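# Pull out the banded slide box's inner tray

## Task

Push or pull the inner tray of the slide box that carries a coloured band until several centimetres of it stick out past its sleeve, and let it rest there on its own; partial credit grows with how far it is out. The second slide box must end up roughly in its original spot with its tray still closed, otherwise the task fails. A tray that stays out only because the robot is holding it does not count.

## Robot and tools

Robot: two xArm7 arms, left_arm and right_arm, each with a two-finger parallel gripper and a wrist camera. Cameras: cam_high, cam_low, cam_left_wrist, cam_right_wrist, all 504x504 pixels, returned in that order.

Scene frame: origin on the table top midway between the arms, +x pointing out over the table, +z up, left_arm on the +y side. The names left and right do not refer to image sides. Base poses: left_arm at (+0.022, +0.428, 0) m, quat_wxyz (+0.998, 0, 0, +0.056); right_arm at (+0.010, -0.425, 0) m, quat_wxyz (+1.000, 0, 0, +0.019). In the gripper's own frame the fingers point along +z and close along y. end_effector_position is the point between the pads when shut, roughly 2 cm short of the fingertips; closing pushes the tips about 10 mm further along +z.

Joint order (used in every row and every per-joint list in results): upper arm roll (joint3), shoulder (joint2), elbow (joint4), wrist pitch (joint6), wrist roll (joint7), forearm roll (joint5), waist (joint1). Stated ranges in rad: waist -6.283..6.283, shoulder -2.059..2.094, upper arm roll -6.283..6.283, elbow -0.192..3.927, forearm roll -6.283..6.283, wrist pitch -1.693..3.142, wrist roll -6.283..6.283. Real ends may differ by up to 0.010 rad.

A row is always 16 numbers in [-1, 1]: left_arm's seven joint values then its opening, then right_arm's seven joint values then its opening, even if one arm is idle. Joint values are offsets, scaled so 1.0 = 2.036 rad. Opening is absolute: +1 fully open, -1 closed.

execute_actions(actions): a list of actions; each action is a list of up to 15 rows, one row per control step of 1/30 s, and a short action repeats its final row until 15 steps have passed. Joint offsets in every row are measured from the angles the arm had when that action began (for the first action, the last angles reported in this scene), not from the previous row. An action that would push a joint more than 0.010 rad outward beyond its range is rejected for both arms; if the first action fails this or any action is malformed, the whole call is rejected and nothing moves. A joint told to pass its real end stops there, and the result may print "joint sent to its limit" (its absence proves nothing). An empty list just returns state and images.

move(target, speed, blocking): target is one 16-number row; its joint values are offsets from the "Joint positions" of the latest result that showed them. Opening values are sent immediately. All joints follow paths that finish together, so the hand traces a curve, lasting 0.5 to 10 s (cut off at 10 s). speed is rad/s for the joint with the longest way to go, 0.01 to 2, default 0.5. Paths ignore obstacles and the other arm. blocking=false returns after 0.5 s while motion continues; until a result shows it finished, further moves and execute_actions are refused, so use wait or stop. The added "move:" line gives the ending (done, off_target, moving, held, fault), limits=held or limits=none, and each arm's joint farthest from target. Faster moves and targets set deeper past a contact hit or press harder.

wait(seconds): 0 to 10; arms keep their last command, a running move continues, returns early when it ends. stop(): brakes a running move; it needs space to slow down, fingers keep moving. zoom_image(camera, region): region [x0, y0, x1, y1] in pixels of that camera's last image, at most 504 by 504. read_manual(section): only "licences", no motion. finished_scene(scene): ends the current scene by its number, irreversible, reports success; the result must already hold without the robot. Replying without a tool call ends everything.

Results: a state line per arm with end_effector_position (m), end_effector_quat_wxyz and velocities in the scene frame (printed position can be off, worse at long reach); Joint positions and Joint velocities per arm in the order above plus finger gap in metres (0.084 open); Joint targets, which the drive is currently heading to and may shift on its own; grip_measured, the opening on the command scale; joint torques (offset, scaled and noisy); step readings after execute_actions, with HELD marking steps an arm was held back. "joint command not followed" means the clearance check altered some joint targets.

Motion limits: joint targets rise at most 3.14 rad/s with 0.16 s to accelerate; each step a target stays within 0.623 rad of the measured angle, and targets that would move the hand over 70 mm from where it is get scaled back. Big changes may need several actions; an unfinished one may need re-sending.

Gripping: command an opening below grip_measured to squeeze, lower means harder (about 24 N per pad max); fast closing can overshoot.

Avoid: arms touching or pressing each other; knocking anything off the table; disturbing or opening the other slide box; slamming, hard pushes and drops. Contact torque at a joint's load limit (waist and shoulder 44, upper arm roll, elbow and forearm roll 26.4, wrist pitch and wrist roll 17.6 N m) triggers a TORQUE FAULT: the arm backs off, pauses 10 s and drops the rest of the call. Sustained holding heats motors: MOTOR HOT warns at 65 °C, and at 80 °C an OVER-TEMPERATURE FAULT brakes that arm until it cools. Occasional brief tugs on held parts or pushes on loose objects may occur.

Each tool is called after "Call:" by a JSON object that holds its "name" and its "arguments".

## Session

I'll start by looking at the current state of the scene.

Call:
{"name": "execute_actions", "arguments": {"actions": []}}

Scene clock: 0.00 s.
left_arm: end_effector_position=(+0.1816, +0.6740, +0.3202) grip_measured=+1.00 end_effector_quat_wxyz=(-0.219, +0.944, +0.104, -0.225) end_effector_velocity=(-0.000, +0.000, -0.000) end_effector_angular_velocity=(-0.002, +0.001, +0.000) | right_arm: end_effector_position=(+0.3543, -0.1815, +0.1197) grip_measured=+1.00 end_effector_quat_wxyz=(-0.021, -0.451, +0.866, -0.217) end_effector_velocity=(+0.000, -0.000, -0.000) end_effector_angular_velocity=(+0.000, -0.000, -0.001)
Joint names: [upper arm roll, shoulder, elbow, wrist pitch, wrist roll, forearm roll, waist]
Joint positions: left_arm=[-0.251 -0.57   0.782  1.536  0.344  0.476  0.718  0.084] | right_arm=[ 0.429  0.132  0.924  1.065 -2.965 -0.521  0.352  0.084]
Joint velocities: left_arm=[ 0.     0.001 -0.     0.001  0.002 -0.     0.001 -0.   ] | right_arm=[ 0.     0.    -0.001 -0.001  0.001 -0.    -0.001 -0.   ]
Joint torques (N m, as the arm reports them, + toward a larger angle): no reading
Motor temperatures (°C, as the motors report them): left_arm=[32 29 35 33 35 37 33] | right_arm=[38 32 33 30 31 33 32]
Joint targets: left_arm=[-0.251 -0.570 0.782 1.536 0.344 0.476 0.718] | right_arm=[0.429 0.132 0.924 1.065 -2.965 -0.521 0.352]

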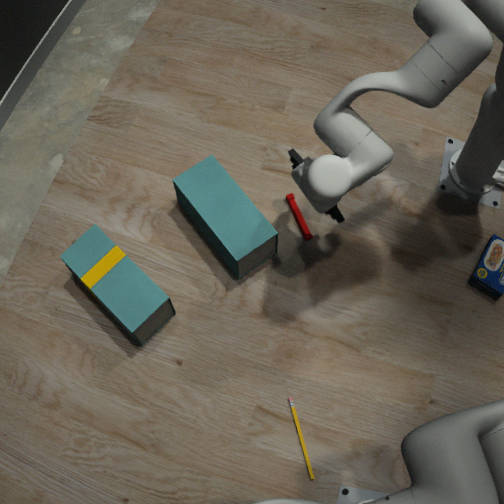

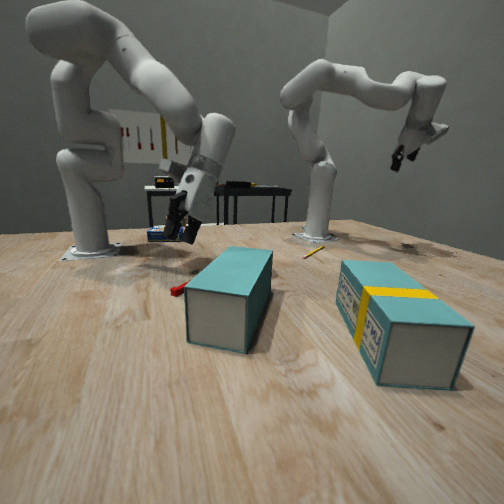

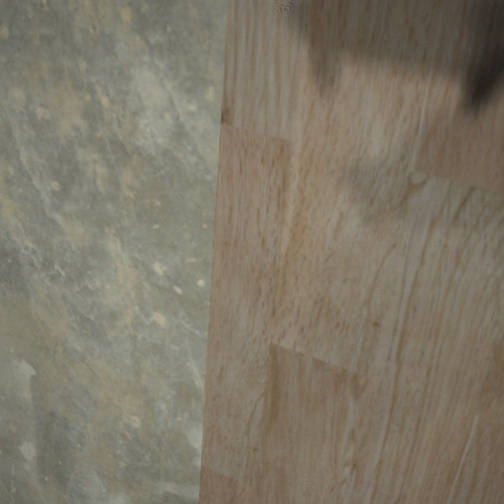

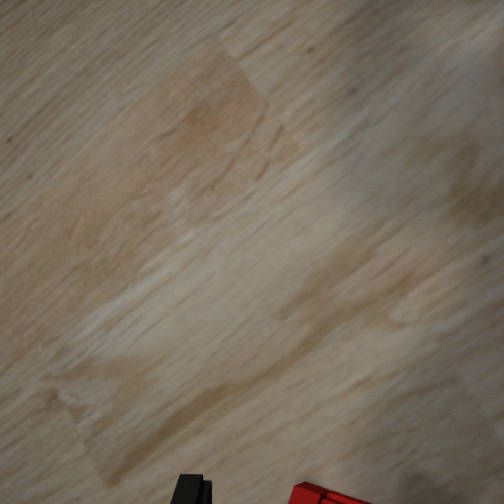

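Call:
{"name": "zoom_image", "arguments": {"camera": "cam_high", "region": [40, 130, 300, 390]}}

Call:
{"name": "zoom_image", "arguments": {"camera": "cam_low", "region": [150, 220, 504, 420]}}

Region (40, 130, 300, 390) of cam_high's 504x504 image, scaled by 1.938, with more detail than that image has.

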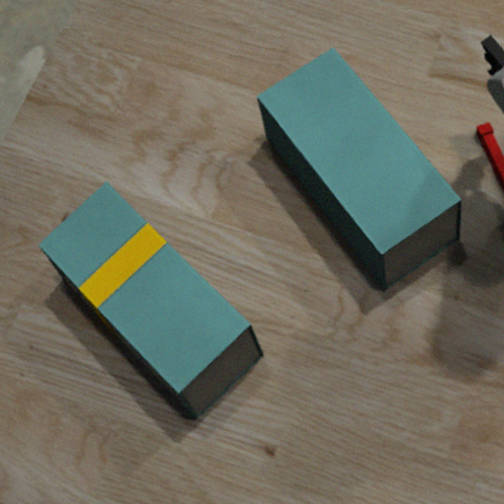

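Region (150, 220, 504, 420) of cam_low's 504x504 image, scaled by 1.424, with more detail than that image has; it fills the top 285 rows of this view, and the rest is white.

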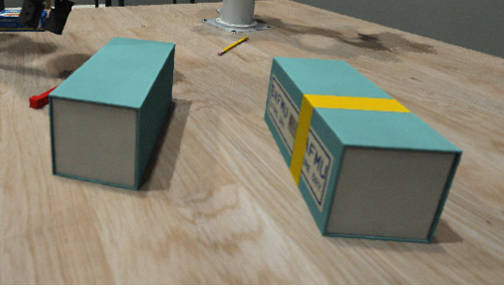

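Call:
{"name": "move", "arguments": {"target": [0.1233, -0.0575, -0.1478, -0.5236, -0.169, -0.2338, -0.6277, 1, 0, 0, 0, 0, 0, 0, 0, 1], "speed": 1.0}}

Scene clock: 103.87 s.
left_arm: end_effector_position=(+0.4005, +0.2467, +0.3201) grip_measured=+1.00 end_effector_quat_wxyz=(+0.076, +0.916, -0.209, +0.333) end_effector_velocity=(-0.001, -0.003, +0.000) end_effector_angular_velocity=(+0.000, -0.002, -0.008) | right_arm: end_effector_position=(+0.3543, -0.1815, +0.1197) grip_measured=+1.00 end_effector_quat_wxyz=(-0.021, -0.451, +0.866, -0.217) end_effector_velocity=(+0.001, -0.000, -0.000) end_effector_angular_velocity=(+0.001, +0.000, -0.001)
Joint names: [upper arm roll, shoulder, elbow, wrist pitch, wrist roll, forearm roll, waist]
Joint positions: left_arm=[ 0.    -0.687  0.481  0.47  -0.     0.001 -0.559  0.084] | right_arm=[ 0.429  0.132  0.924  1.065 -2.965 -0.521  0.352  0.084]
Joint velocities: left_arm=[-0.002 -0.001 -0.001 -0.002  0.    -0.    -0.006 -0.   ] | right_arm=[ 0.     0.001  0.001 -0.    -0.    -0.    -0.001  0.   ]
Joint torques (N m, as the arm reports them, + toward a larger angle): left_arm=[ 0.13 -8.61 25.91 -2.65  0.42  0.01 -1.1 ] | right_arm=[  0.38 -15.99  10.52  -0.57   0.55  -0.85  -1.52]
Motor temperatures (°C, as the motors report them): left_arm=[32 30 45 33 35 37 33] | right_arm=[38 34 43 31 31 33 32]
Joint targets: left_arm=[-0.000 -0.687 0.481 0.470 -0.000 0.000 -0.560] | right_arm=[0.429 0.132 0.924 1.065 -2.965 -0.521 0.352]
move: done; limits=none; left_arm: farthest joint: the waist, 0.001 radians from its target (1.278 radians at the start); right_arm: farthest joint: the waist, 0.000 radians from its target (0.000 radians at the start)

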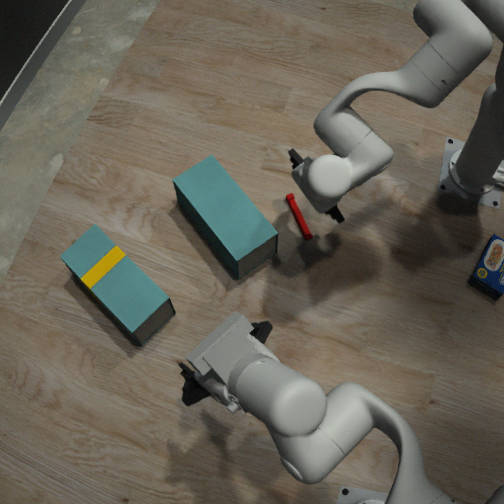

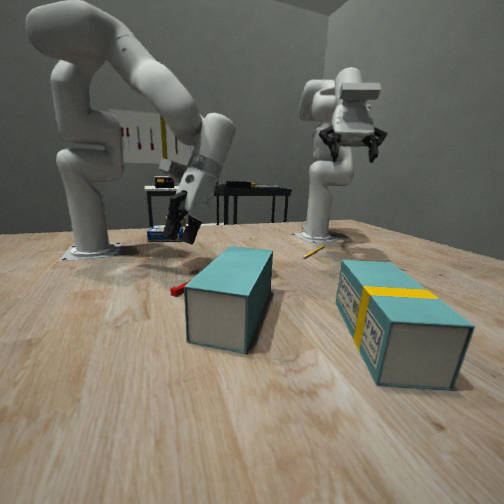

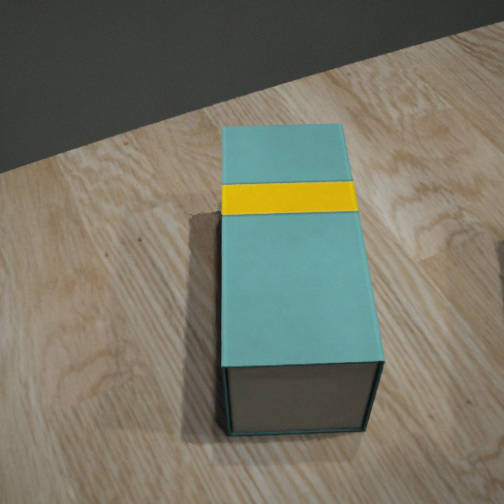

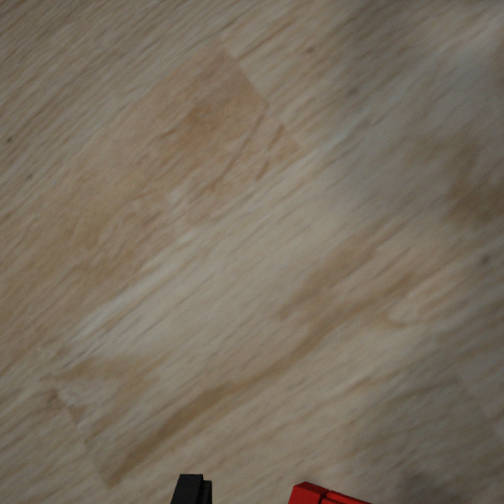

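Call:
{"name": "zoom_image", "arguments": {"camera": "cam_left_wrist", "region": [180, 100, 430, 460]}}

Region (180, 100, 430, 460) of cam_left_wrist's 504x504 image, scaled by 1.400, with more detail than that image has; it fills the left 350 columns of this view, and the rest is white.

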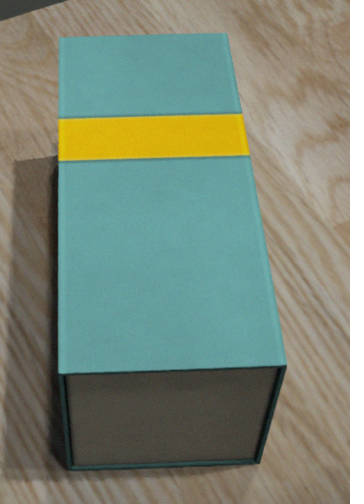

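Call:
{"name": "move", "arguments": {"target": [0, 0.357, 0.0216, 0.26, -0.9823, 0.9823, 0, -1, -0.2107, -0.1631, 0.0373, -0.081, 0.9823, 0.2559, 0.1218, -1], "speed": 1.2}}

Scene clock: 226.27 s.
left_arm: end_effector_position=(+0.4931, +0.3741, +0.1474) grip_measured=-1.00 end_effector_quat_wxyz=(-0.323, +0.807, -0.076, +0.488) end_effector_velocity=(-0.000, -0.000, -0.001) end_effector_angular_velocity=(+0.001, +0.001, -0.002) | right_arm: end_effector_position=(+0.4022, -0.1348, +0.2945) grip_measured=-1.00 end_effector_quat_wxyz=(+0.025, +0.688, +0.710, +0.147) end_effector_velocity=(+0.001, -0.001, +0.001) end_effector_angular_velocity=(+0.003, -0.001, -0.005)
Joint names: [upper arm roll, shoulder, elbow, wrist pitch, wrist roll, forearm roll, waist]
Joint positions: left_arm=[ 0.     0.039  0.525  0.999 -1.999  2.    -0.559  0.   ] | right_arm=[-0.    -0.2    1.     0.9   -0.966 -0.     0.6    0.   ]
Joint velocities: left_arm=[-0.     0.002 -0.001  0.001 -0.002  0.003 -0.001  0.   ] | right_arm=[-0.001 -0.001  0.002  0.001  0.002  0.001 -0.002  0.   ]
Joint torques (N m, as the arm reports them, + toward a larger angle): left_arm=[ -0.3  -24.43  18.     0.76   0.34   0.33  -1.31] | right_arm=[ -0.73 -13.34  12.51  -2.42   0.68  -0.45  -1.32]
Motor temperatures (°C, as the motors report them): left_arm=[32 30 48 34 35 37 33] | right_arm=[38 34 44 31 31 33 32]
Joint targets: left_arm=[0.000 0.040 0.525 0.999 -2.000 2.000 -0.559] | right_arm=[-0.000 -0.200 1.000 0.900 -0.965 -0.000 0.600]
move: done; limits=none; left_arm: farthest joint: the shoulder, 0.001 radians from its target (0.727 radians at the start); right_arm: farthest joint: the waist, 0.000 radians from its target (0.248 radians at the start)

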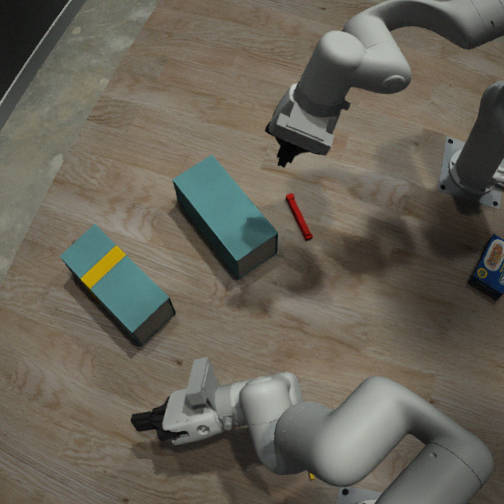

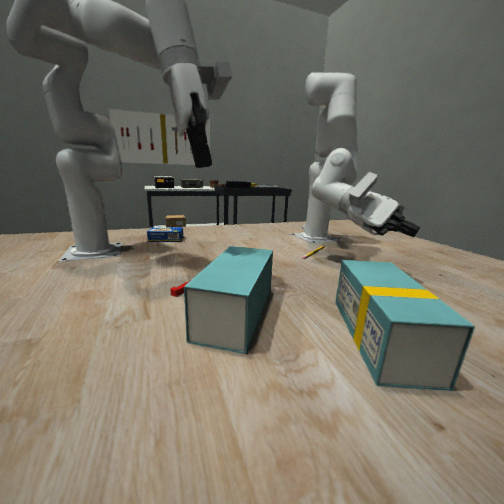

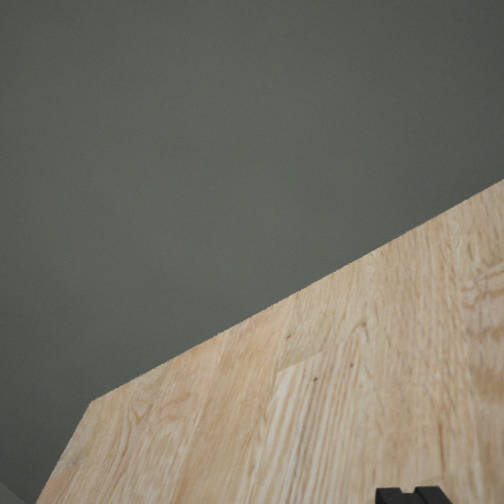

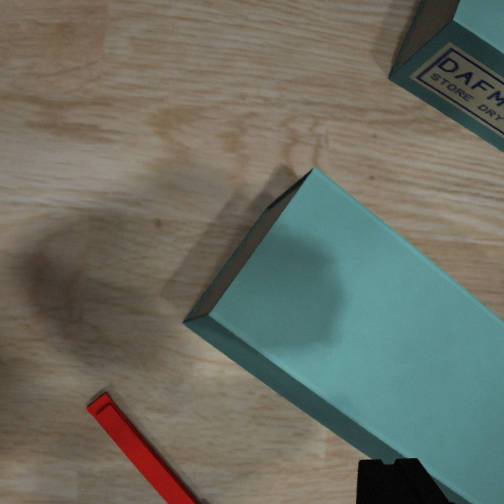

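Call:
{"name": "move", "arguments": {"target": [0, 0.2043, 0.0123, 0.1486, -0.5612, 0.5607, 0, -1, 0, 0.4883, 0.3956, -0.2883, 0.4745, 0, 0.0555, -1], "speed": 0.9}}

Scene clock: 233.33 s.
left_arm: end_effector_position=(+0.4908, +0.2035, +0.0552) grip_measured=-1.00 end_effector_quat_wxyz=(+0.143, +0.747, -0.170, +0.627) end_effector_velocity=(-0.000, +0.001, -0.001) end_effector_angular_velocity=(-0.001, +0.002, +0.001) | right_arm: end_effector_position=(+0.5935, +0.1185, +0.1747) grip_measured=-1.00 end_effector_quat_wxyz=(-0.125, +0.875, +0.344, +0.318) end_effector_velocity=(+0.001, -0.000, +0.001) end_effector_angular_velocity=(+0.002, -0.002, -0.001)
Joint names: [upper arm roll, shoulder, elbow, wrist pitch, wrist roll, forearm roll, waist]
Joint positions: left_arm=[ 0.     0.455  0.55   1.302 -3.142  3.141 -0.559  0.   ] | right_arm=[-0.     0.794  1.805  0.313  0.    -0.     0.712  0.   ]
Joint velocities: left_arm=[-0.001  0.002 -0.001  0.002 -0.002  0.001  0.002  0.   ] | right_arm=[-0.     0.001  0.003 -0.001  0.    -0.    -0.001  0.   ]
Joint torques (N m, as the arm reports them, + toward a larger angle): left_arm=[ -0.51 -30.26  11.26   1.23   0.44  -0.2   -1.47] | right_arm=[ -1.55 -29.52  12.36  -2.9    0.73  -0.54  -1.4 ]
Motor temperatures (°C, as the motors report them): left_arm=[32 30 46 34 35 37 33] | right_arm=[38 34 45 31 31 33 32]
Joint targets: left_arm=[0.000 0.455 0.550 1.302 -3.142 3.141 -0.559] | right_arm=[-0.000 0.794 1.805 0.313 0.000 -0.000 0.712]
move: done; limits=none; left_arm: farthest joint: the waist, 0.000 radians from its target (0.000 radians at the start); right_arm: farthest joint: the waist, 0.001 radians from its target (0.113 radians at the start)

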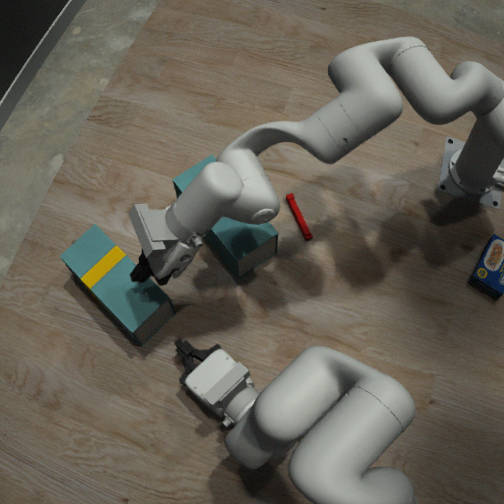

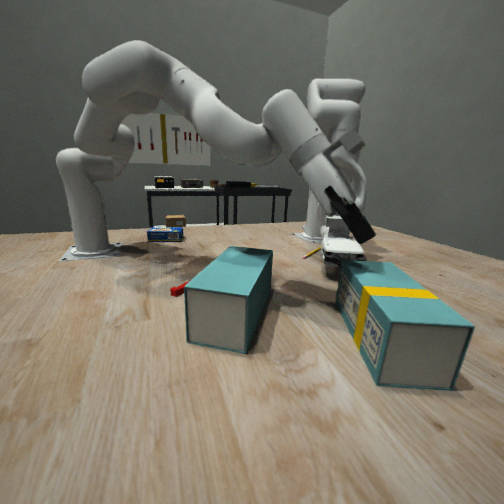

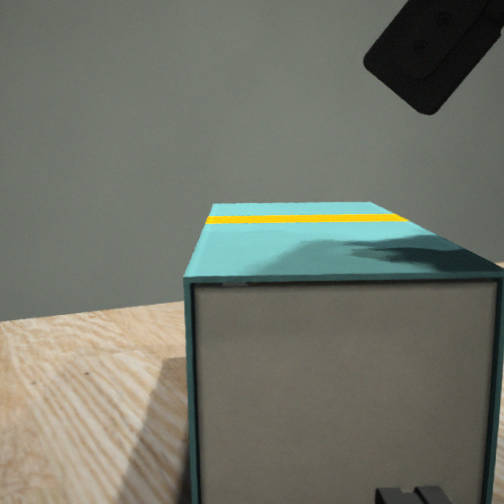

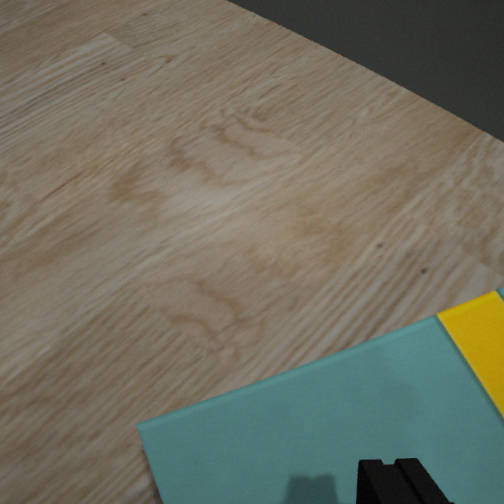

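Call:
{"name": "move", "arguments": {"target": [0, 0.0236, 0.0589, -0.0354, 0, 0, 0, -1, 0, 0.0387, -0.0063, -0.045, 0, 0, 0, -1], "speed": 0.2}}

Scene clock: 256.80 s.
left_arm: end_effector_position=(+0.5222, +0.1884, +0.0551) grip_measured=-1.00 end_effector_quat_wxyz=(+0.143, +0.747, -0.170, +0.627) end_effector_velocity=(+0.001, +0.001, +0.000) end_effector_angular_velocity=(-0.000, -0.001, +0.002) | right_arm: end_effector_position=(+0.5938, +0.1189, +0.1254) grip_measured=-1.00 end_effector_quat_wxyz=(-0.125, +0.874, +0.344, +0.318) end_effector_velocity=(-0.001, -0.001, -0.004) end_effector_angular_velocity=(-0.004, +0.004, +0.000)
Joint names: [upper arm roll, shoulder, elbow, wrist pitch, wrist roll, forearm roll, waist]
Joint positions: left_arm=[ 0.     0.503  0.67   1.23  -3.142  3.141 -0.559  0.   ] | right_arm=[-0.     0.872  1.792  0.222  0.    -0.     0.712  0.   ]
Joint velocities: left_arm=[ 0.001  0.001  0.003 -0.001 -0.    -0.     0.002  0.   ] | right_arm=[ 0.     0.003 -0.003 -0.001 -0.    -0.    -0.     0.   ]
Joint torques (N m, as the arm reports them, + toward a larger angle): left_arm=[ -0.62 -33.11  12.51   1.21   0.29  -0.09  -1.35] | right_arm=[ -1.44 -29.18  12.14  -2.83   0.67  -0.69  -1.42]
Motor temperatures (°C, as the motors report them): left_arm=[32 31 41 34 35 37 33] | right_arm=[38 37 47 32 31 33 32]
Joint targets: left_arm=[0.000 0.503 0.670 1.230 -3.142 3.141 -0.559] | right_arm=[-0.000 0.873 1.792 0.222 0.000 -0.000 0.712]
move: done; limits=none; left_arm: farthest joint: the waist, 0.000 radians from its target (0.000 radians at the start); right_arm: farthest joint: the wrist pitch, 0.001 radians from its target (0.092 radians at the start)

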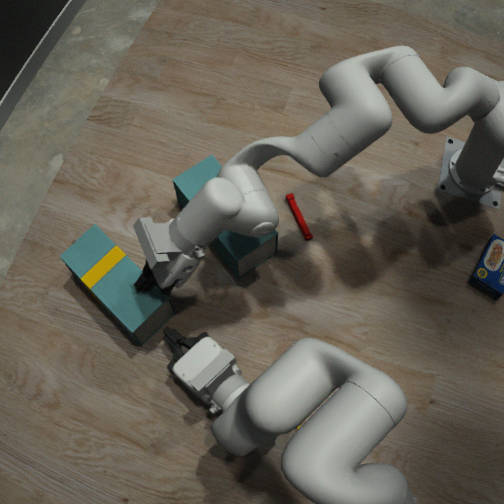

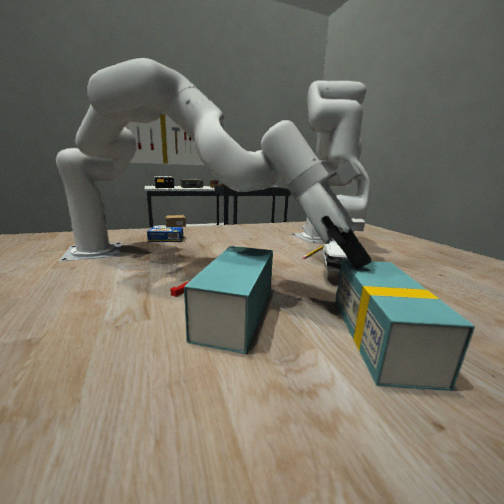

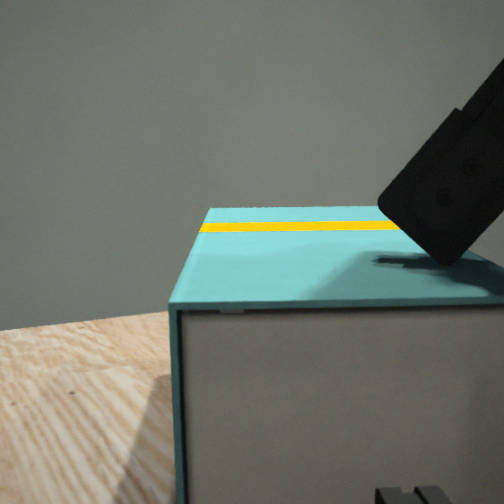

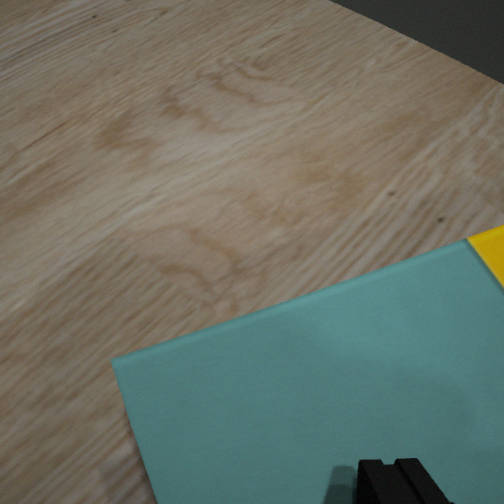

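Call:
{"name": "execute_actions", "arguments": {"actions": [[[0,0,0,0,0,0,0,-1, 0,0.004,0,0,0,0,0,-1]]]}}

Scene clock: 263.47 s.
left_arm: end_effector_position=(+0.5222, +0.1884, +0.0551) grip_measured=-1.00 end_effector_quat_wxyz=(+0.143, +0.747, -0.170, +0.627) end_effector_velocity=(+0.000, +0.000, +0.000) end_effector_angular_velocity=(+0.001, -0.002, -0.001) | right_arm: end_effector_position=(+0.5940, +0.1191, +0.1230) grip_measured=-1.00 end_effector_quat_wxyz=(-0.125, +0.875, +0.344, +0.318) end_effector_velocity=(-0.001, -0.001, -0.002) end_effector_angular_velocity=(-0.003, +0.003, +0.000)
Joint names: [upper arm roll, shoulder, elbow, wrist pitch, wrist roll, forearm roll, waist]
Joint positions: left_arm=[ 0.     0.503  0.67   1.23  -3.142  3.141 -0.559  0.   ] | right_arm=[-0.     0.878  1.795  0.22   0.    -0.     0.712  0.   ]
Joint velocities: left_arm=[-0.    -0.001 -0.     0.001  0.002  0.001  0.001  0.   ] | right_arm=[-0.     0.001 -0.002  0.    -0.001  0.    -0.     0.   ]
Joint torques (N m, as the arm reports them, + toward a larger angle): left_arm=[ -0.48 -33.04  12.6    1.24   0.32  -0.13  -1.29] | right_arm=[ -1.22 -18.84   6.28   1.25   0.73  -0.32  -1.18]
Motor temperatures (°C, as the motors report them): left_arm=[32 31 41 34 35 37 33] | right_arm=[38 37 47 32 31 33 32]
Joint targets: left_arm=[0.000 0.503 0.670 1.230 -3.142 3.141 -0.559] | right_arm=[-0.000 0.881 1.792 0.222 0.000 -0.000 0.712]
Step readings (joint positions):
0: left_arm=[0.000 0.503 0.670 1.230 -3.142 3.141 -0.559] | right_arm=[-0.000 0.873 1.792 0.222 0.000 -0.000 0.712]
1: left_arm=[0.000 0.503 0.670 1.230 -3.142 3.141 -0.559] | right_arm=[-0.000 0.873 1.792 0.222 0.000 -0.000 0.712]
2: left_arm=[0.000 0.503 0.670 1.230 -3.142 3.141 -0.559] | right_arm=[-0.000 0.873 1.792 0.222 0.000 -0.000 0.712]
4: left_arm=[0.000 0.503 0.670 1.230 -3.142 3.141 -0.559] | right_arm=[-0.000 0.876 1.794 0.221 0.000 -0.000 0.712]
8: left_arm=[0.000 0.503 0.670 1.230 -3.142 3.141 -0.559] | right_arm=[-0.000 0.877 1.795 0.220 0.000 -0.000 0.712]
15: Joint positions above

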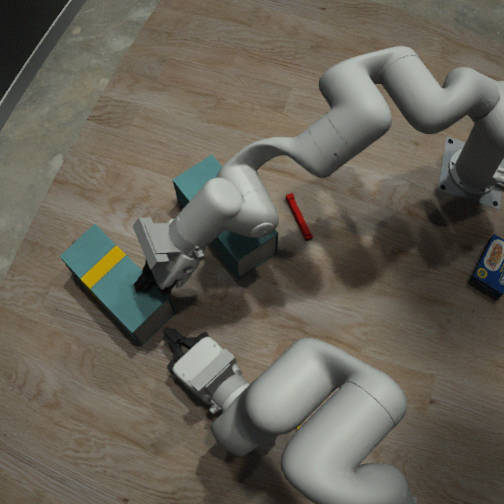

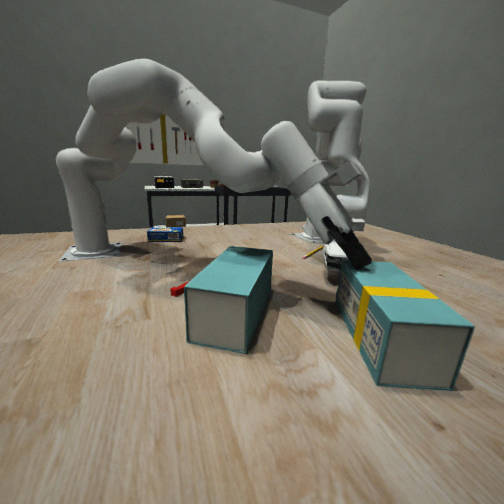

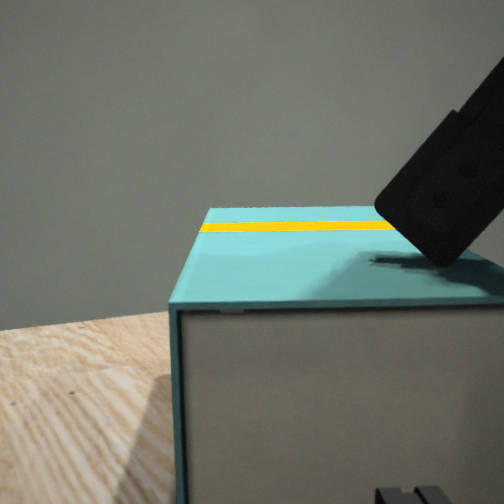

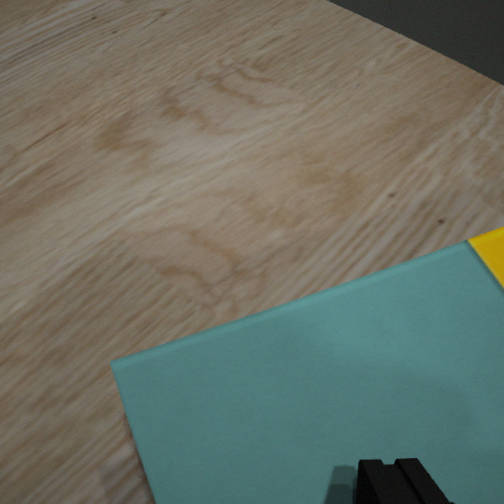

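Call:
{"name": "move", "arguments": {"target": [0, 0.0224, 0.0524, -0.0305, 0, 0, 0, -1, 0, 0.0025, -0.0015, 0.001, 0, 0, 0, -1], "speed": 0.08}}

Scene clock: 291.57 s.
left_arm: end_effector_position=(+0.5486, +0.1757, +0.0541) grip_measured=-1.00 end_effector_quat_wxyz=(+0.142, +0.748, -0.170, +0.626) end_effector_velocity=(+0.002, -0.001, +0.002) end_effector_angular_velocity=(-0.001, -0.005, -0.002) | right_arm: end_effector_position=(+0.5937, +0.1187, +0.1217) grip_measured=-1.00 end_effector_quat_wxyz=(-0.124, +0.875, +0.344, +0.317) end_effector_velocity=(-0.000, +0.001, +0.001) end_effector_angular_velocity=(+0.001, -0.001, +0.001)
Joint names: [upper arm roll, shoulder, elbow, wrist pitch, wrist roll, forearm roll, waist]
Joint positions: left_arm=[ 0.     0.549  0.775  1.167 -3.142  3.141 -0.559  0.   ] | right_arm=[-0.     0.878  1.794  0.222  0.    -0.     0.712  0.   ]
Joint velocities: left_arm=[ 0.001  0.001  0.004  0.002  0.     0.001 -0.001  0.   ] | right_arm=[-0.    -0.001  0.001 -0.    -0.    -0.     0.001  0.   ]
Joint torques (N m, as the arm reports them, + toward a larger angle): left_arm=[ -0.49 -37.79  17.12   1.9    0.37  -0.18  -0.91] | right_arm=[ -1.33 -13.55   2.39   4.31   0.62  -0.58  -0.97]
Motor temperatures (°C, as the motors report them): left_arm=[32 32 40 34 35 37 33] | right_arm=[38 35 38 32 31 33 32]
Joint targets: left_arm=[0.000 0.548 0.776 1.168 -3.142 3.141 -0.559] | right_arm=[-0.000 0.883 1.792 0.222 0.000 -0.000 0.712]
move: done; limits=none; left_arm: farthest joint: the elbow, 0.001 radians from its target (0.107 radians at the start); right_arm: farthest joint: the shoulder, 0.005 radians from its target (0.005 radians at the start)

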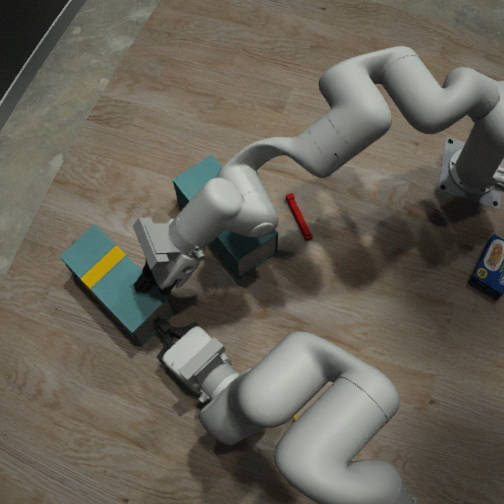

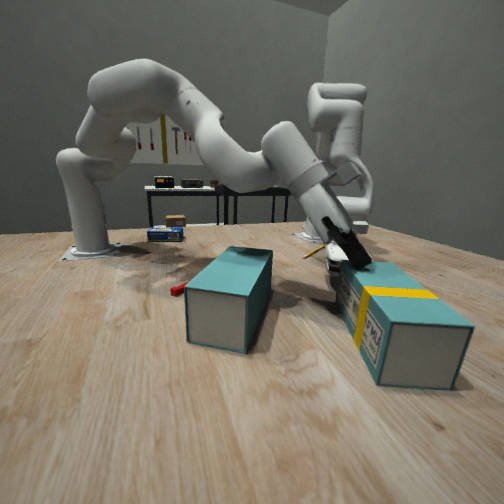

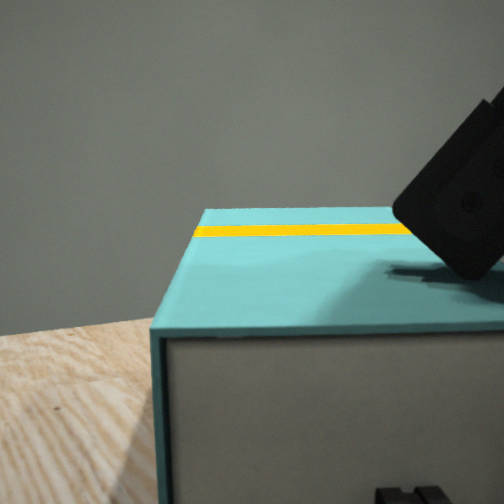

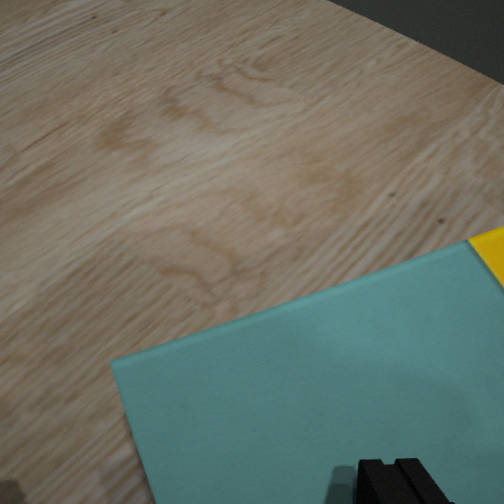

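Call:
{"name": "zoom_image", "arguments": {"camera": "cam_low", "region": [320, 240, 500, 410]}}

Call:
{"name": "zoom_image", "arguments": {"camera": "cam_high", "region": [40, 200, 240, 400]}}

Region (320, 240, 500, 410) of cam_low's 504x504 image, scaled by 2.800, with more detail than that image has.

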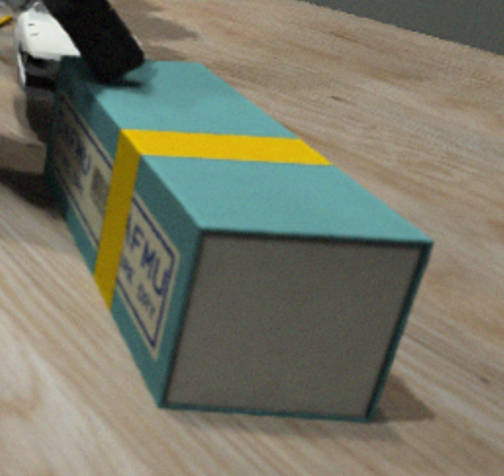

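Region (40, 200, 240, 400) of cam_high's 504x504 image, scaled by 2.520, with more detail than that image has.

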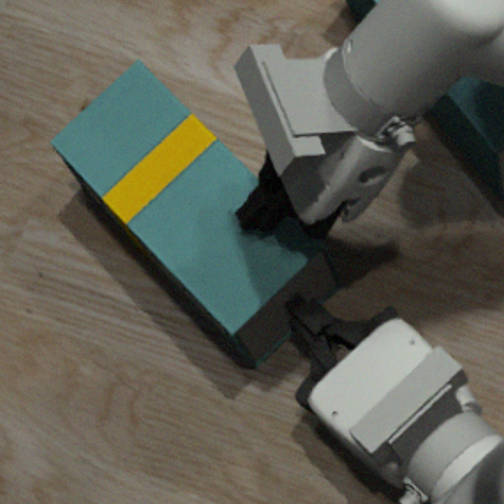

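Call:
{"name": "execute_actions", "arguments": {"actions": [[[0,0.0005,0.0012,-0.0007,0,0,0,-1,0,0.002,-0.001,0,0,0,0,-1],[0,0.0011,0.0025,-0.0013,0,0,0,-1,0,0.002,-0.001,0,0,0,0,-1],[0,0.0016,0.0037,-0.002,0,0,0,-1,0,0.002,-0.001,0,0,0,0,-1],[0,0.0021,0.0049,-0.0027,0,0,0,-1,0,0.002,-0.001,0,0,0,0,-1],[0,0.0027,0.0062,-0.0033,0,0,0,-1,0,0.002,-0.001,0,0,0,0,-1],[0,0.0032,0.0074,-0.004,0,0,0,-1,0,0.002,-0.001,0,0,0,0,-1],[0,0.0037,0.0086,-0.0047,0,0,0,-1,0,0.002,-0.001,0,0,0,0,-1],[0,0.0043,0.0099,-0.0053,0,0,0,-1,0,0.002,-0.001,0,0,0,0,-1],[0,0.0048,0.0111,-0.006,0,0,0,-1,0,0.002,-0.001,0,0,0,0,-1],[0,0.0053,0.0123,-0.0067,0,0,0,-1,0,0.002,-0.001,0,0,0,0,-1],[0,0.0059,0.0136,-0.0073,0,0,0,-1,0,0.002,-0.001,0,0,0,0,-1],[0,0.0064,0.0148,-0.008,0,0,0,-1,0,0.002,-0.001,0,0,0,0,-1],[0,0.0069,0.016,-0.0087,0,0,0,-1,0,0.002,-0.001,0,0,0,0,-1],[0,0.0075,0.0173,-0.0093,0,0,0,-1,0,0.002,-0.001,0,0,0,0,-1],[0,0.008,0.0185,-0.01,0,0,0,-1,0,0.002,-0.001,0,0,0,0,-1]],[[0,0.0005,0.0012,-0.0007,0,0,0,-1,0,0.002,-0.001,0,0,0,0,-1],[0,0.0011,0.0025,-0.0013,0,0,0,-1,0,0.002,-0.001,0,0,0,0,-1],[0,0.0016,0.0037,-0.002,0,0,0,-1,0,0.002,-0.001,0,0,0,0,-1],[0,0.0021,0.0049,-0.0027,0,0,0,-1,0,0.002,-0.001,0,0,0,0,-1],[0,0.0027,0.0062,-0.0033,0,0,0,-1,0,0.002,-0.001,0,0,0,0,-1],[0,0.0032,0.0074,-0.004,0,0,0,-1,0,0.002,-0.001,0,0,0,0,-1],[0,0.0037,0.0086,-0.0047,0,0,0,-1,0,0.002,-0.001,0,0,0,0,-1],[0,0.0043,0.0099,-0.0053,0,0,0,-1,0,0.002,-0.001,0,0,0,0,-1],[0,0.0048,0.0111,-0.006,0,0,0,-1,0,0.002,-0.001,0,0,0,0,-1],[0,0.0053,0.0123,-0.0067,0,0,0,-1,0,0.002,-0.001,0,0,0,0,-1],[0,0.0059,0.0136,-0.0073,0,0,0,-1,0,0.002,-0.001,0,0,0,0,-1],[0,0.0064,0.0148,-0.008,0,0,0,-1,0,0.002,-0.001,0,0,0,0,-1],[0,0.0069,0.016,-0.0087,0,0,0,-1,0,0.002,-0.001,0,0,0,0,-1],[0,0.0075,0.0173,-0.0093,0,0,0,-1,0,0.002,-0.001,0,0,0,0,-1],[0,0.008,0.0185,-0.01,0,0,0,-1,0,0.002,-0.001,0,0,0,0,-1]]]}}

Scene clock: 316.07 s.
left_arm: end_effector_position=(+0.5628, +0.1689, +0.0547) grip_measured=-1.00 end_effector_quat_wxyz=(+0.142, +0.747, -0.170, +0.627) end_effector_velocity=(+0.018, -0.010, +0.001) end_effector_angular_velocity=(-0.002, -0.002, -0.002) | right_arm: end_effector_position=(+0.5937, +0.1188, +0.1218) grip_measured=-1.00 end_effector_quat_wxyz=(-0.125, +0.875, +0.344, +0.317) end_effector_velocity=(-0.001, -0.000, -0.001) end_effector_angular_velocity=(-0.002, +0.002, +0.000)
Joint names: [upper arm roll, shoulder, elbow, wrist pitch, wrist roll, forearm roll, waist]
Joint positions: left_arm=[ 0.     0.573  0.832  1.137 -3.142  3.141 -0.559  0.   ] | right_arm=[-0.     0.878  1.794  0.221  0.    -0.     0.712  0.   ]
Joint velocities: left_arm=[-0.     0.033  0.076 -0.04  -0.    -0.    -0.002  0.   ] | right_arm=[ 0.    -0.001 -0.002  0.001  0.     0.     0.     0.   ]
Joint torques (N m, as the arm reports them, + toward a larger angle): left_arm=[ -0.4  -38.92  17.75   1.79   0.36  -0.13  -1.44] | right_arm=[ -1.36 -13.34   2.58   4.05   0.58  -0.41  -0.52]
Motor temperatures (°C, as the motors report them): left_arm=[32 32 42 34 35 37 33] | right_arm=[38 35 36 32 31 33 32]
Joint targets: left_arm=[0.000 0.577 0.842 1.132 -3.142 3.141 -0.559] | right_arm=[-0.000 0.883 1.792 0.221 0.000 -0.000 0.712]
Step readings (joint positions; steps 1 to 15: 1st action; 16 to 30: 2nd action):
0: left_arm=[0.000 0.548 0.776 1.168 -3.142 3.141 -0.559] | right_arm=[-0.000 0.878 1.794 0.222 0.000 -0.000 0.712]
1: left_arm=[0.000 0.548 0.776 1.168 -3.142 3.141 -0.559] | right_arm=[-0.000 0.878 1.794 0.222 0.000 -0.000 0.712]
2: left_arm=[0.000 0.549 0.776 1.168 -3.142 3.141 -0.559] | right_arm=[-0.000 0.878 1.794 0.222 0.000 -0.000 0.712]
4: left_arm=[0.000 0.550 0.778 1.166 -3.142 3.141 -0.559] | right_arm=[-0.000 0.878 1.794 0.221 0.000 -0.000 0.712]
8: left_arm=[0.000 0.554 0.787 1.161 -3.142 3.141 -0.559] | right_arm=[-0.000 0.878 1.794 0.221 0.000 -0.000 0.712]
15: left_arm=[0.000 0.561 0.804 1.152 -3.142 3.141 -0.559] | right_arm=[-0.000 0.878 1.794 0.221 0.000 -0.000 0.712]
16: left_arm=[0.000 0.562 0.806 1.151 -3.142 3.141 -0.559] | right_arm=[-0.000 0.878 1.794 0.221 0.000 -0.000 0.712]
17: left_arm=[0.000 0.563 0.808 1.150 -3.142 3.141 -0.559] | right_arm=[-0.000 0.878 1.794 0.221 0.000 -0.000 0.712]
19: left_arm=[0.000 0.563 0.809 1.149 -3.142 3.141 -0.559] | right_arm=[-0.000 0.878 1.794 0.221 0.000 -0.000 0.712]
23: left_arm=[0.000 0.566 0.815 1.146 -3.142 3.141 -0.559] | right_arm=[-0.000 0.878 1.794 0.221 0.000 -0.000 0.712]
30: Joint positions above

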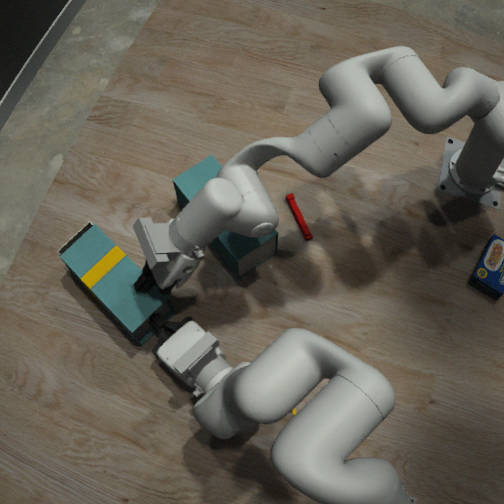

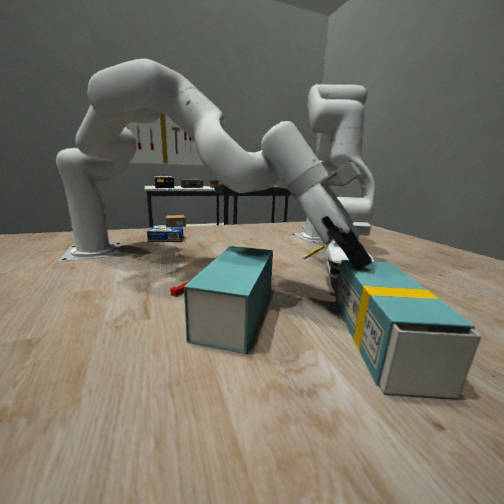

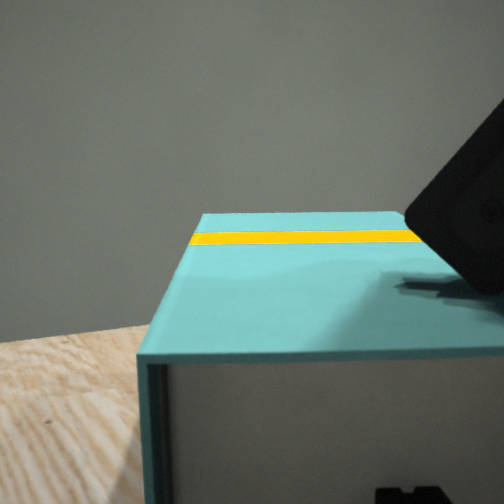

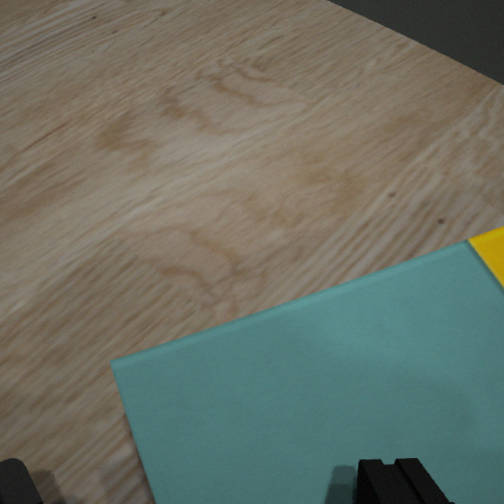

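Call:
{"name": "execute_actions", "arguments": {"actions": [[[0,0.0032,0.0075,-0.0039,0,0,0,-1,0,0.002,-0.001,0,0,0,0,-1],[0,0.0043,0.0101,-0.0054,0,0,0,-1,0,0.002,-0.001,0,0,0,0,-1],[0,0.0055,0.0128,-0.0068,0,0,0,-1,0,0.002,-0.001,0,0,0,0,-1],[0,0.0067,0.0154,-0.0083,0,0,0,-1,0,0.002,-0.001,0,0,0,0,-1],[0,0.0079,0.018,-0.0097,0,0,0,-1,0,0.002,-0.001,0,0,0,0,-1],[0,0.009,0.0206,-0.0111,0,0,0,-1,0,0.002,-0.001,0,0,0,0,-1],[0,0.0102,0.0232,-0.0126,0,0,0,-1,0,0.002,-0.001,0,0,0,0,-1],[0,0.0114,0.0259,-0.014,0,0,0,-1,0,0.002,-0.001,0,0,0,0,-1],[0,0.0125,0.0285,-0.0155,0,0,0,-1,0,0.002,-0.001,0,0,0,0,-1],[0,0.0137,0.0311,-0.0169,0,0,0,-1,0,0.002,-0.001,0,0,0,0,-1],[0,0.0149,0.0337,-0.0183,0,0,0,-1,0,0.002,-0.001,0,0,0,0,-1],[0,0.016,0.0363,-0.0198,0,0,0,-1,0,0.002,-0.001,0,0,0,0,-1],[0,0.0172,0.039,-0.0212,0,0,0,-1,0,0.002,-0.001,0,0,0,0,-1],[0,0.0184,0.0416,-0.0227,0,0,0,-1,0,0.002,-0.001,0,0,0,0,-1],[0,0.0196,0.0442,-0.0241,0,0,0,-1,0,0.002,-0.001,0,0,0,0,-1]],[[0,0.0049,0.0119,-0.0065,0,0,0,-1,0,0.002,-0.001,0,0,0,0,-1],[0,0.0058,0.0139,-0.0076,0,0,0,-1,0,0.002,-0.001,0,0,0,0,-1],[0,0.0068,0.016,-0.0087,0,0,0,-1,0,0.002,-0.001,0,0,0,0,-1],[0,0.0077,0.0181,-0.0098,0,0,0,-1,0,0.002,-0.001,0,0,0,0,-1],[0,0.0087,0.0202,-0.011,0,0,0,-1,0,0.002,-0.001,0,0,0,0,-1],[0,0.0096,0.0222,-0.0121,0,0,0,-1,0,0.002,-0.001,0,0,0,0,-1],[0,0.0106,0.0243,-0.0132,0,0,0,-1,0,0.002,-0.001,0,0,0,0,-1],[0,0.0115,0.0264,-0.0143,0,0,0,-1,0,0.002,-0.001,0,0,0,0,-1],[0,0.0125,0.0284,-0.0154,0,0,0,-1,0,0.002,-0.001,0,0,0,0,-1],[0,0.0134,0.0305,-0.0165,0,0,0,-1,0,0.002,-0.001,0,0,0,0,-1],[0,0.0144,0.0326,-0.0176,0,0,0,-1,0,0.002,-0.001,0,0,0,0,-1],[0,0.0153,0.0346,-0.0187,0,0,0,-1,0,0.002,-0.001,0,0,0,0,-1],[0,0.0163,0.0367,-0.0198,0,0,0,-1,0,0.002,-0.001,0,0,0,0,-1],[0,0.0172,0.0388,-0.0209,0,0,0,-1,0,0.002,-0.001,0,0,0,0,-1],[0,0.0182,0.0408,-0.0221,0,0,0,-1,0,0.002,-0.001,0,0,0,0,-1]]]}}

Scene clock: 356.47 s.
left_arm: end_effector_position=(+0.5959, +0.1533, +0.0560) grip_measured=-1.00 end_effector_quat_wxyz=(+0.142, +0.747, -0.169, +0.627) end_effector_velocity=(+0.029, -0.014, -0.000) end_effector_angular_velocity=(+0.000, +0.001, +0.000) | right_arm: end_effector_position=(+0.5937, +0.1188, +0.1218) grip_measured=-1.00 end_effector_quat_wxyz=(-0.125, +0.875, +0.344, +0.317) end_effector_velocity=(-0.000, +0.001, +0.000) end_effector_angular_velocity=(+0.001, -0.001, +0.001)
Joint names: [upper arm roll, shoulder, elbow, wrist pitch, wrist roll, forearm roll, waist]
Joint positions: left_arm=[ 0.     0.634  0.97   1.062 -3.142  3.141 -0.559  0.   ] | right_arm=[-0.     0.878  1.794  0.221  0.    -0.     0.712  0.   ]
Joint velocities: left_arm=[ 0.     0.058  0.126 -0.068 -0.     0.    -0.     0.   ] | right_arm=[ 0.    -0.     0.    -0.    -0.    -0.     0.001  0.   ]
Joint torques (N m, as the arm reports them, + toward a larger angle): left_arm=[ -0.87 -41.72  19.12   1.74   0.32   0.03  -1.62] | right_arm=[ -1.47 -13.43   2.54   3.89   0.53  -0.56  -0.97]
Motor temperatures (°C, as the motors report them): left_arm=[32 33 43 34 35 37 33] | right_arm=[38 34 36 33 31 33 32]
Joint targets: left_arm=[0.000 0.641 0.986 1.054 -3.142 3.141 -0.559] | right_arm=[-0.000 0.882 1.792 0.221 0.000 -0.000 0.712]
Step readings (joint positions; steps 1 to 15: 1st action; 16 to 30: 2nd action):
0: left_arm=[0.000 0.577 0.842 1.132 -3.142 3.141 -0.559] | right_arm=[-0.000 0.878 1.794 0.221 0.000 -0.000 0.712]
1: left_arm=[0.000 0.577 0.842 1.132 -3.142 3.141 -0.559] | right_arm=[-0.000 0.878 1.794 0.221 0.000 -0.000 0.712]
2: left_arm=[0.000 0.578 0.842 1.131 -3.142 3.141 -0.559] | right_arm=[-0.000 0.878 1.794 0.221 0.000 -0.000 0.712]
4: left_arm=[0.000 0.580 0.847 1.128 -3.142 3.141 -0.559] | right_arm=[-0.000 0.878 1.794 0.221 0.000 -0.000 0.712]
8: left_arm=[0.000 0.588 0.866 1.119 -3.142 3.141 -0.559] | right_arm=[-0.000 0.878 1.794 0.221 0.000 -0.000 0.712]
15: left_arm=[0.000 0.604 0.903 1.099 -3.142 3.141 -0.559] | right_arm=[-0.000 0.878 1.794 0.221 0.000 -0.000 0.712]
16: left_arm=[0.000 0.607 0.908 1.096 -3.142 3.141 -0.559] | right_arm=[-0.000 0.878 1.794 0.221 0.000 -0.000 0.712]
17: left_arm=[0.000 0.609 0.913 1.093 -3.142 3.141 -0.559] | right_arm=[-0.000 0.878 1.794 0.221 0.000 -0.000 0.712]
19: left_arm=[0.000 0.613 0.923 1.088 -3.142 3.141 -0.559] | right_arm=[-0.000 0.878 1.794 0.221 0.000 -0.000 0.712]
23: left_arm=[0.000 0.621 0.940 1.078 -3.142 3.141 -0.559] | right_arm=[-0.000 0.878 1.794 0.221 0.000 -0.000 0.712]
30: Joint positions above

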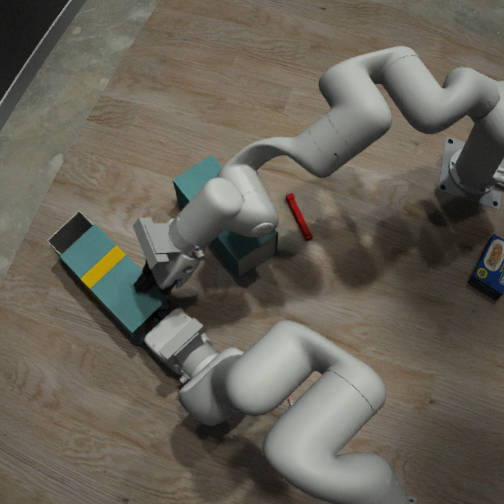

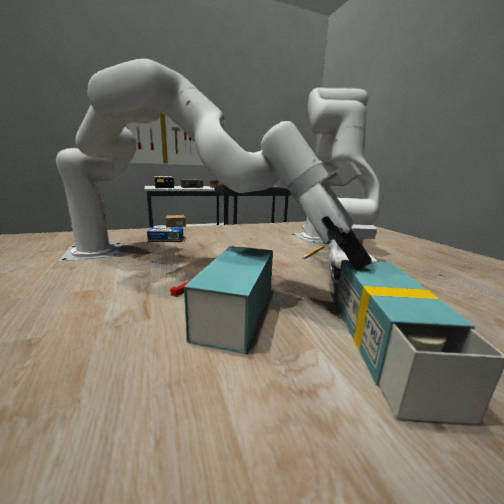

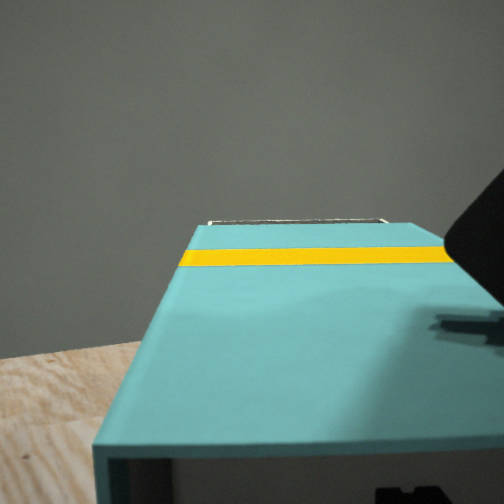

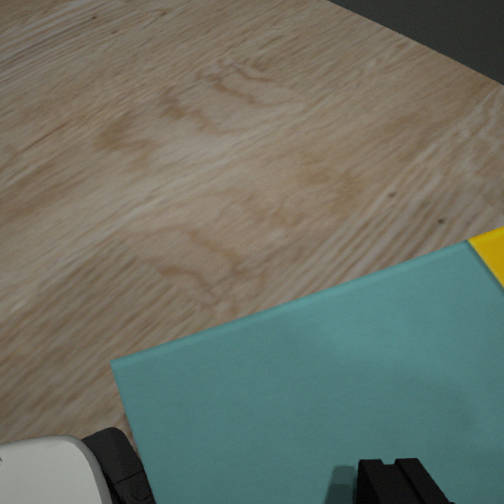

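Call:
{"name": "zoom_image", "arguments": {"camera": "cam_high", "region": [30, 190, 250, 410]}}

Call:
{"name": "zoom_image", "arguments": {"camera": "cam_low", "region": [310, 230, 504, 430]}}

Region (30, 190, 250, 410) of cam_high's 504x504 image, scaled by 2.291, with more detail than that image has.

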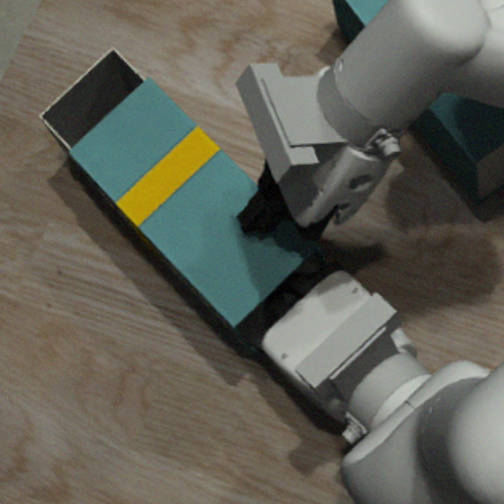

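Region (310, 230, 504, 430) of cam_low's 504x504 image, scaled by 2.520, with more detail than that image has; it fills the left 489 columns of this view, and the rest is white.

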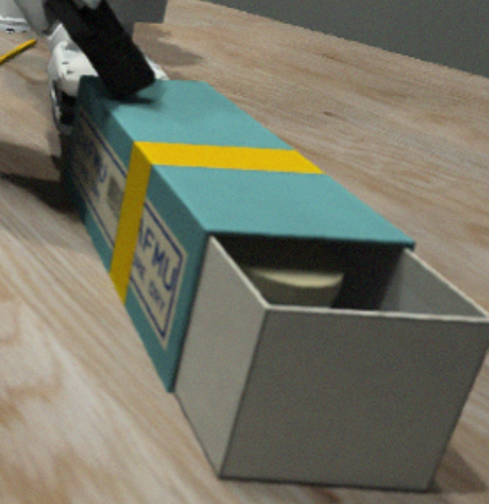

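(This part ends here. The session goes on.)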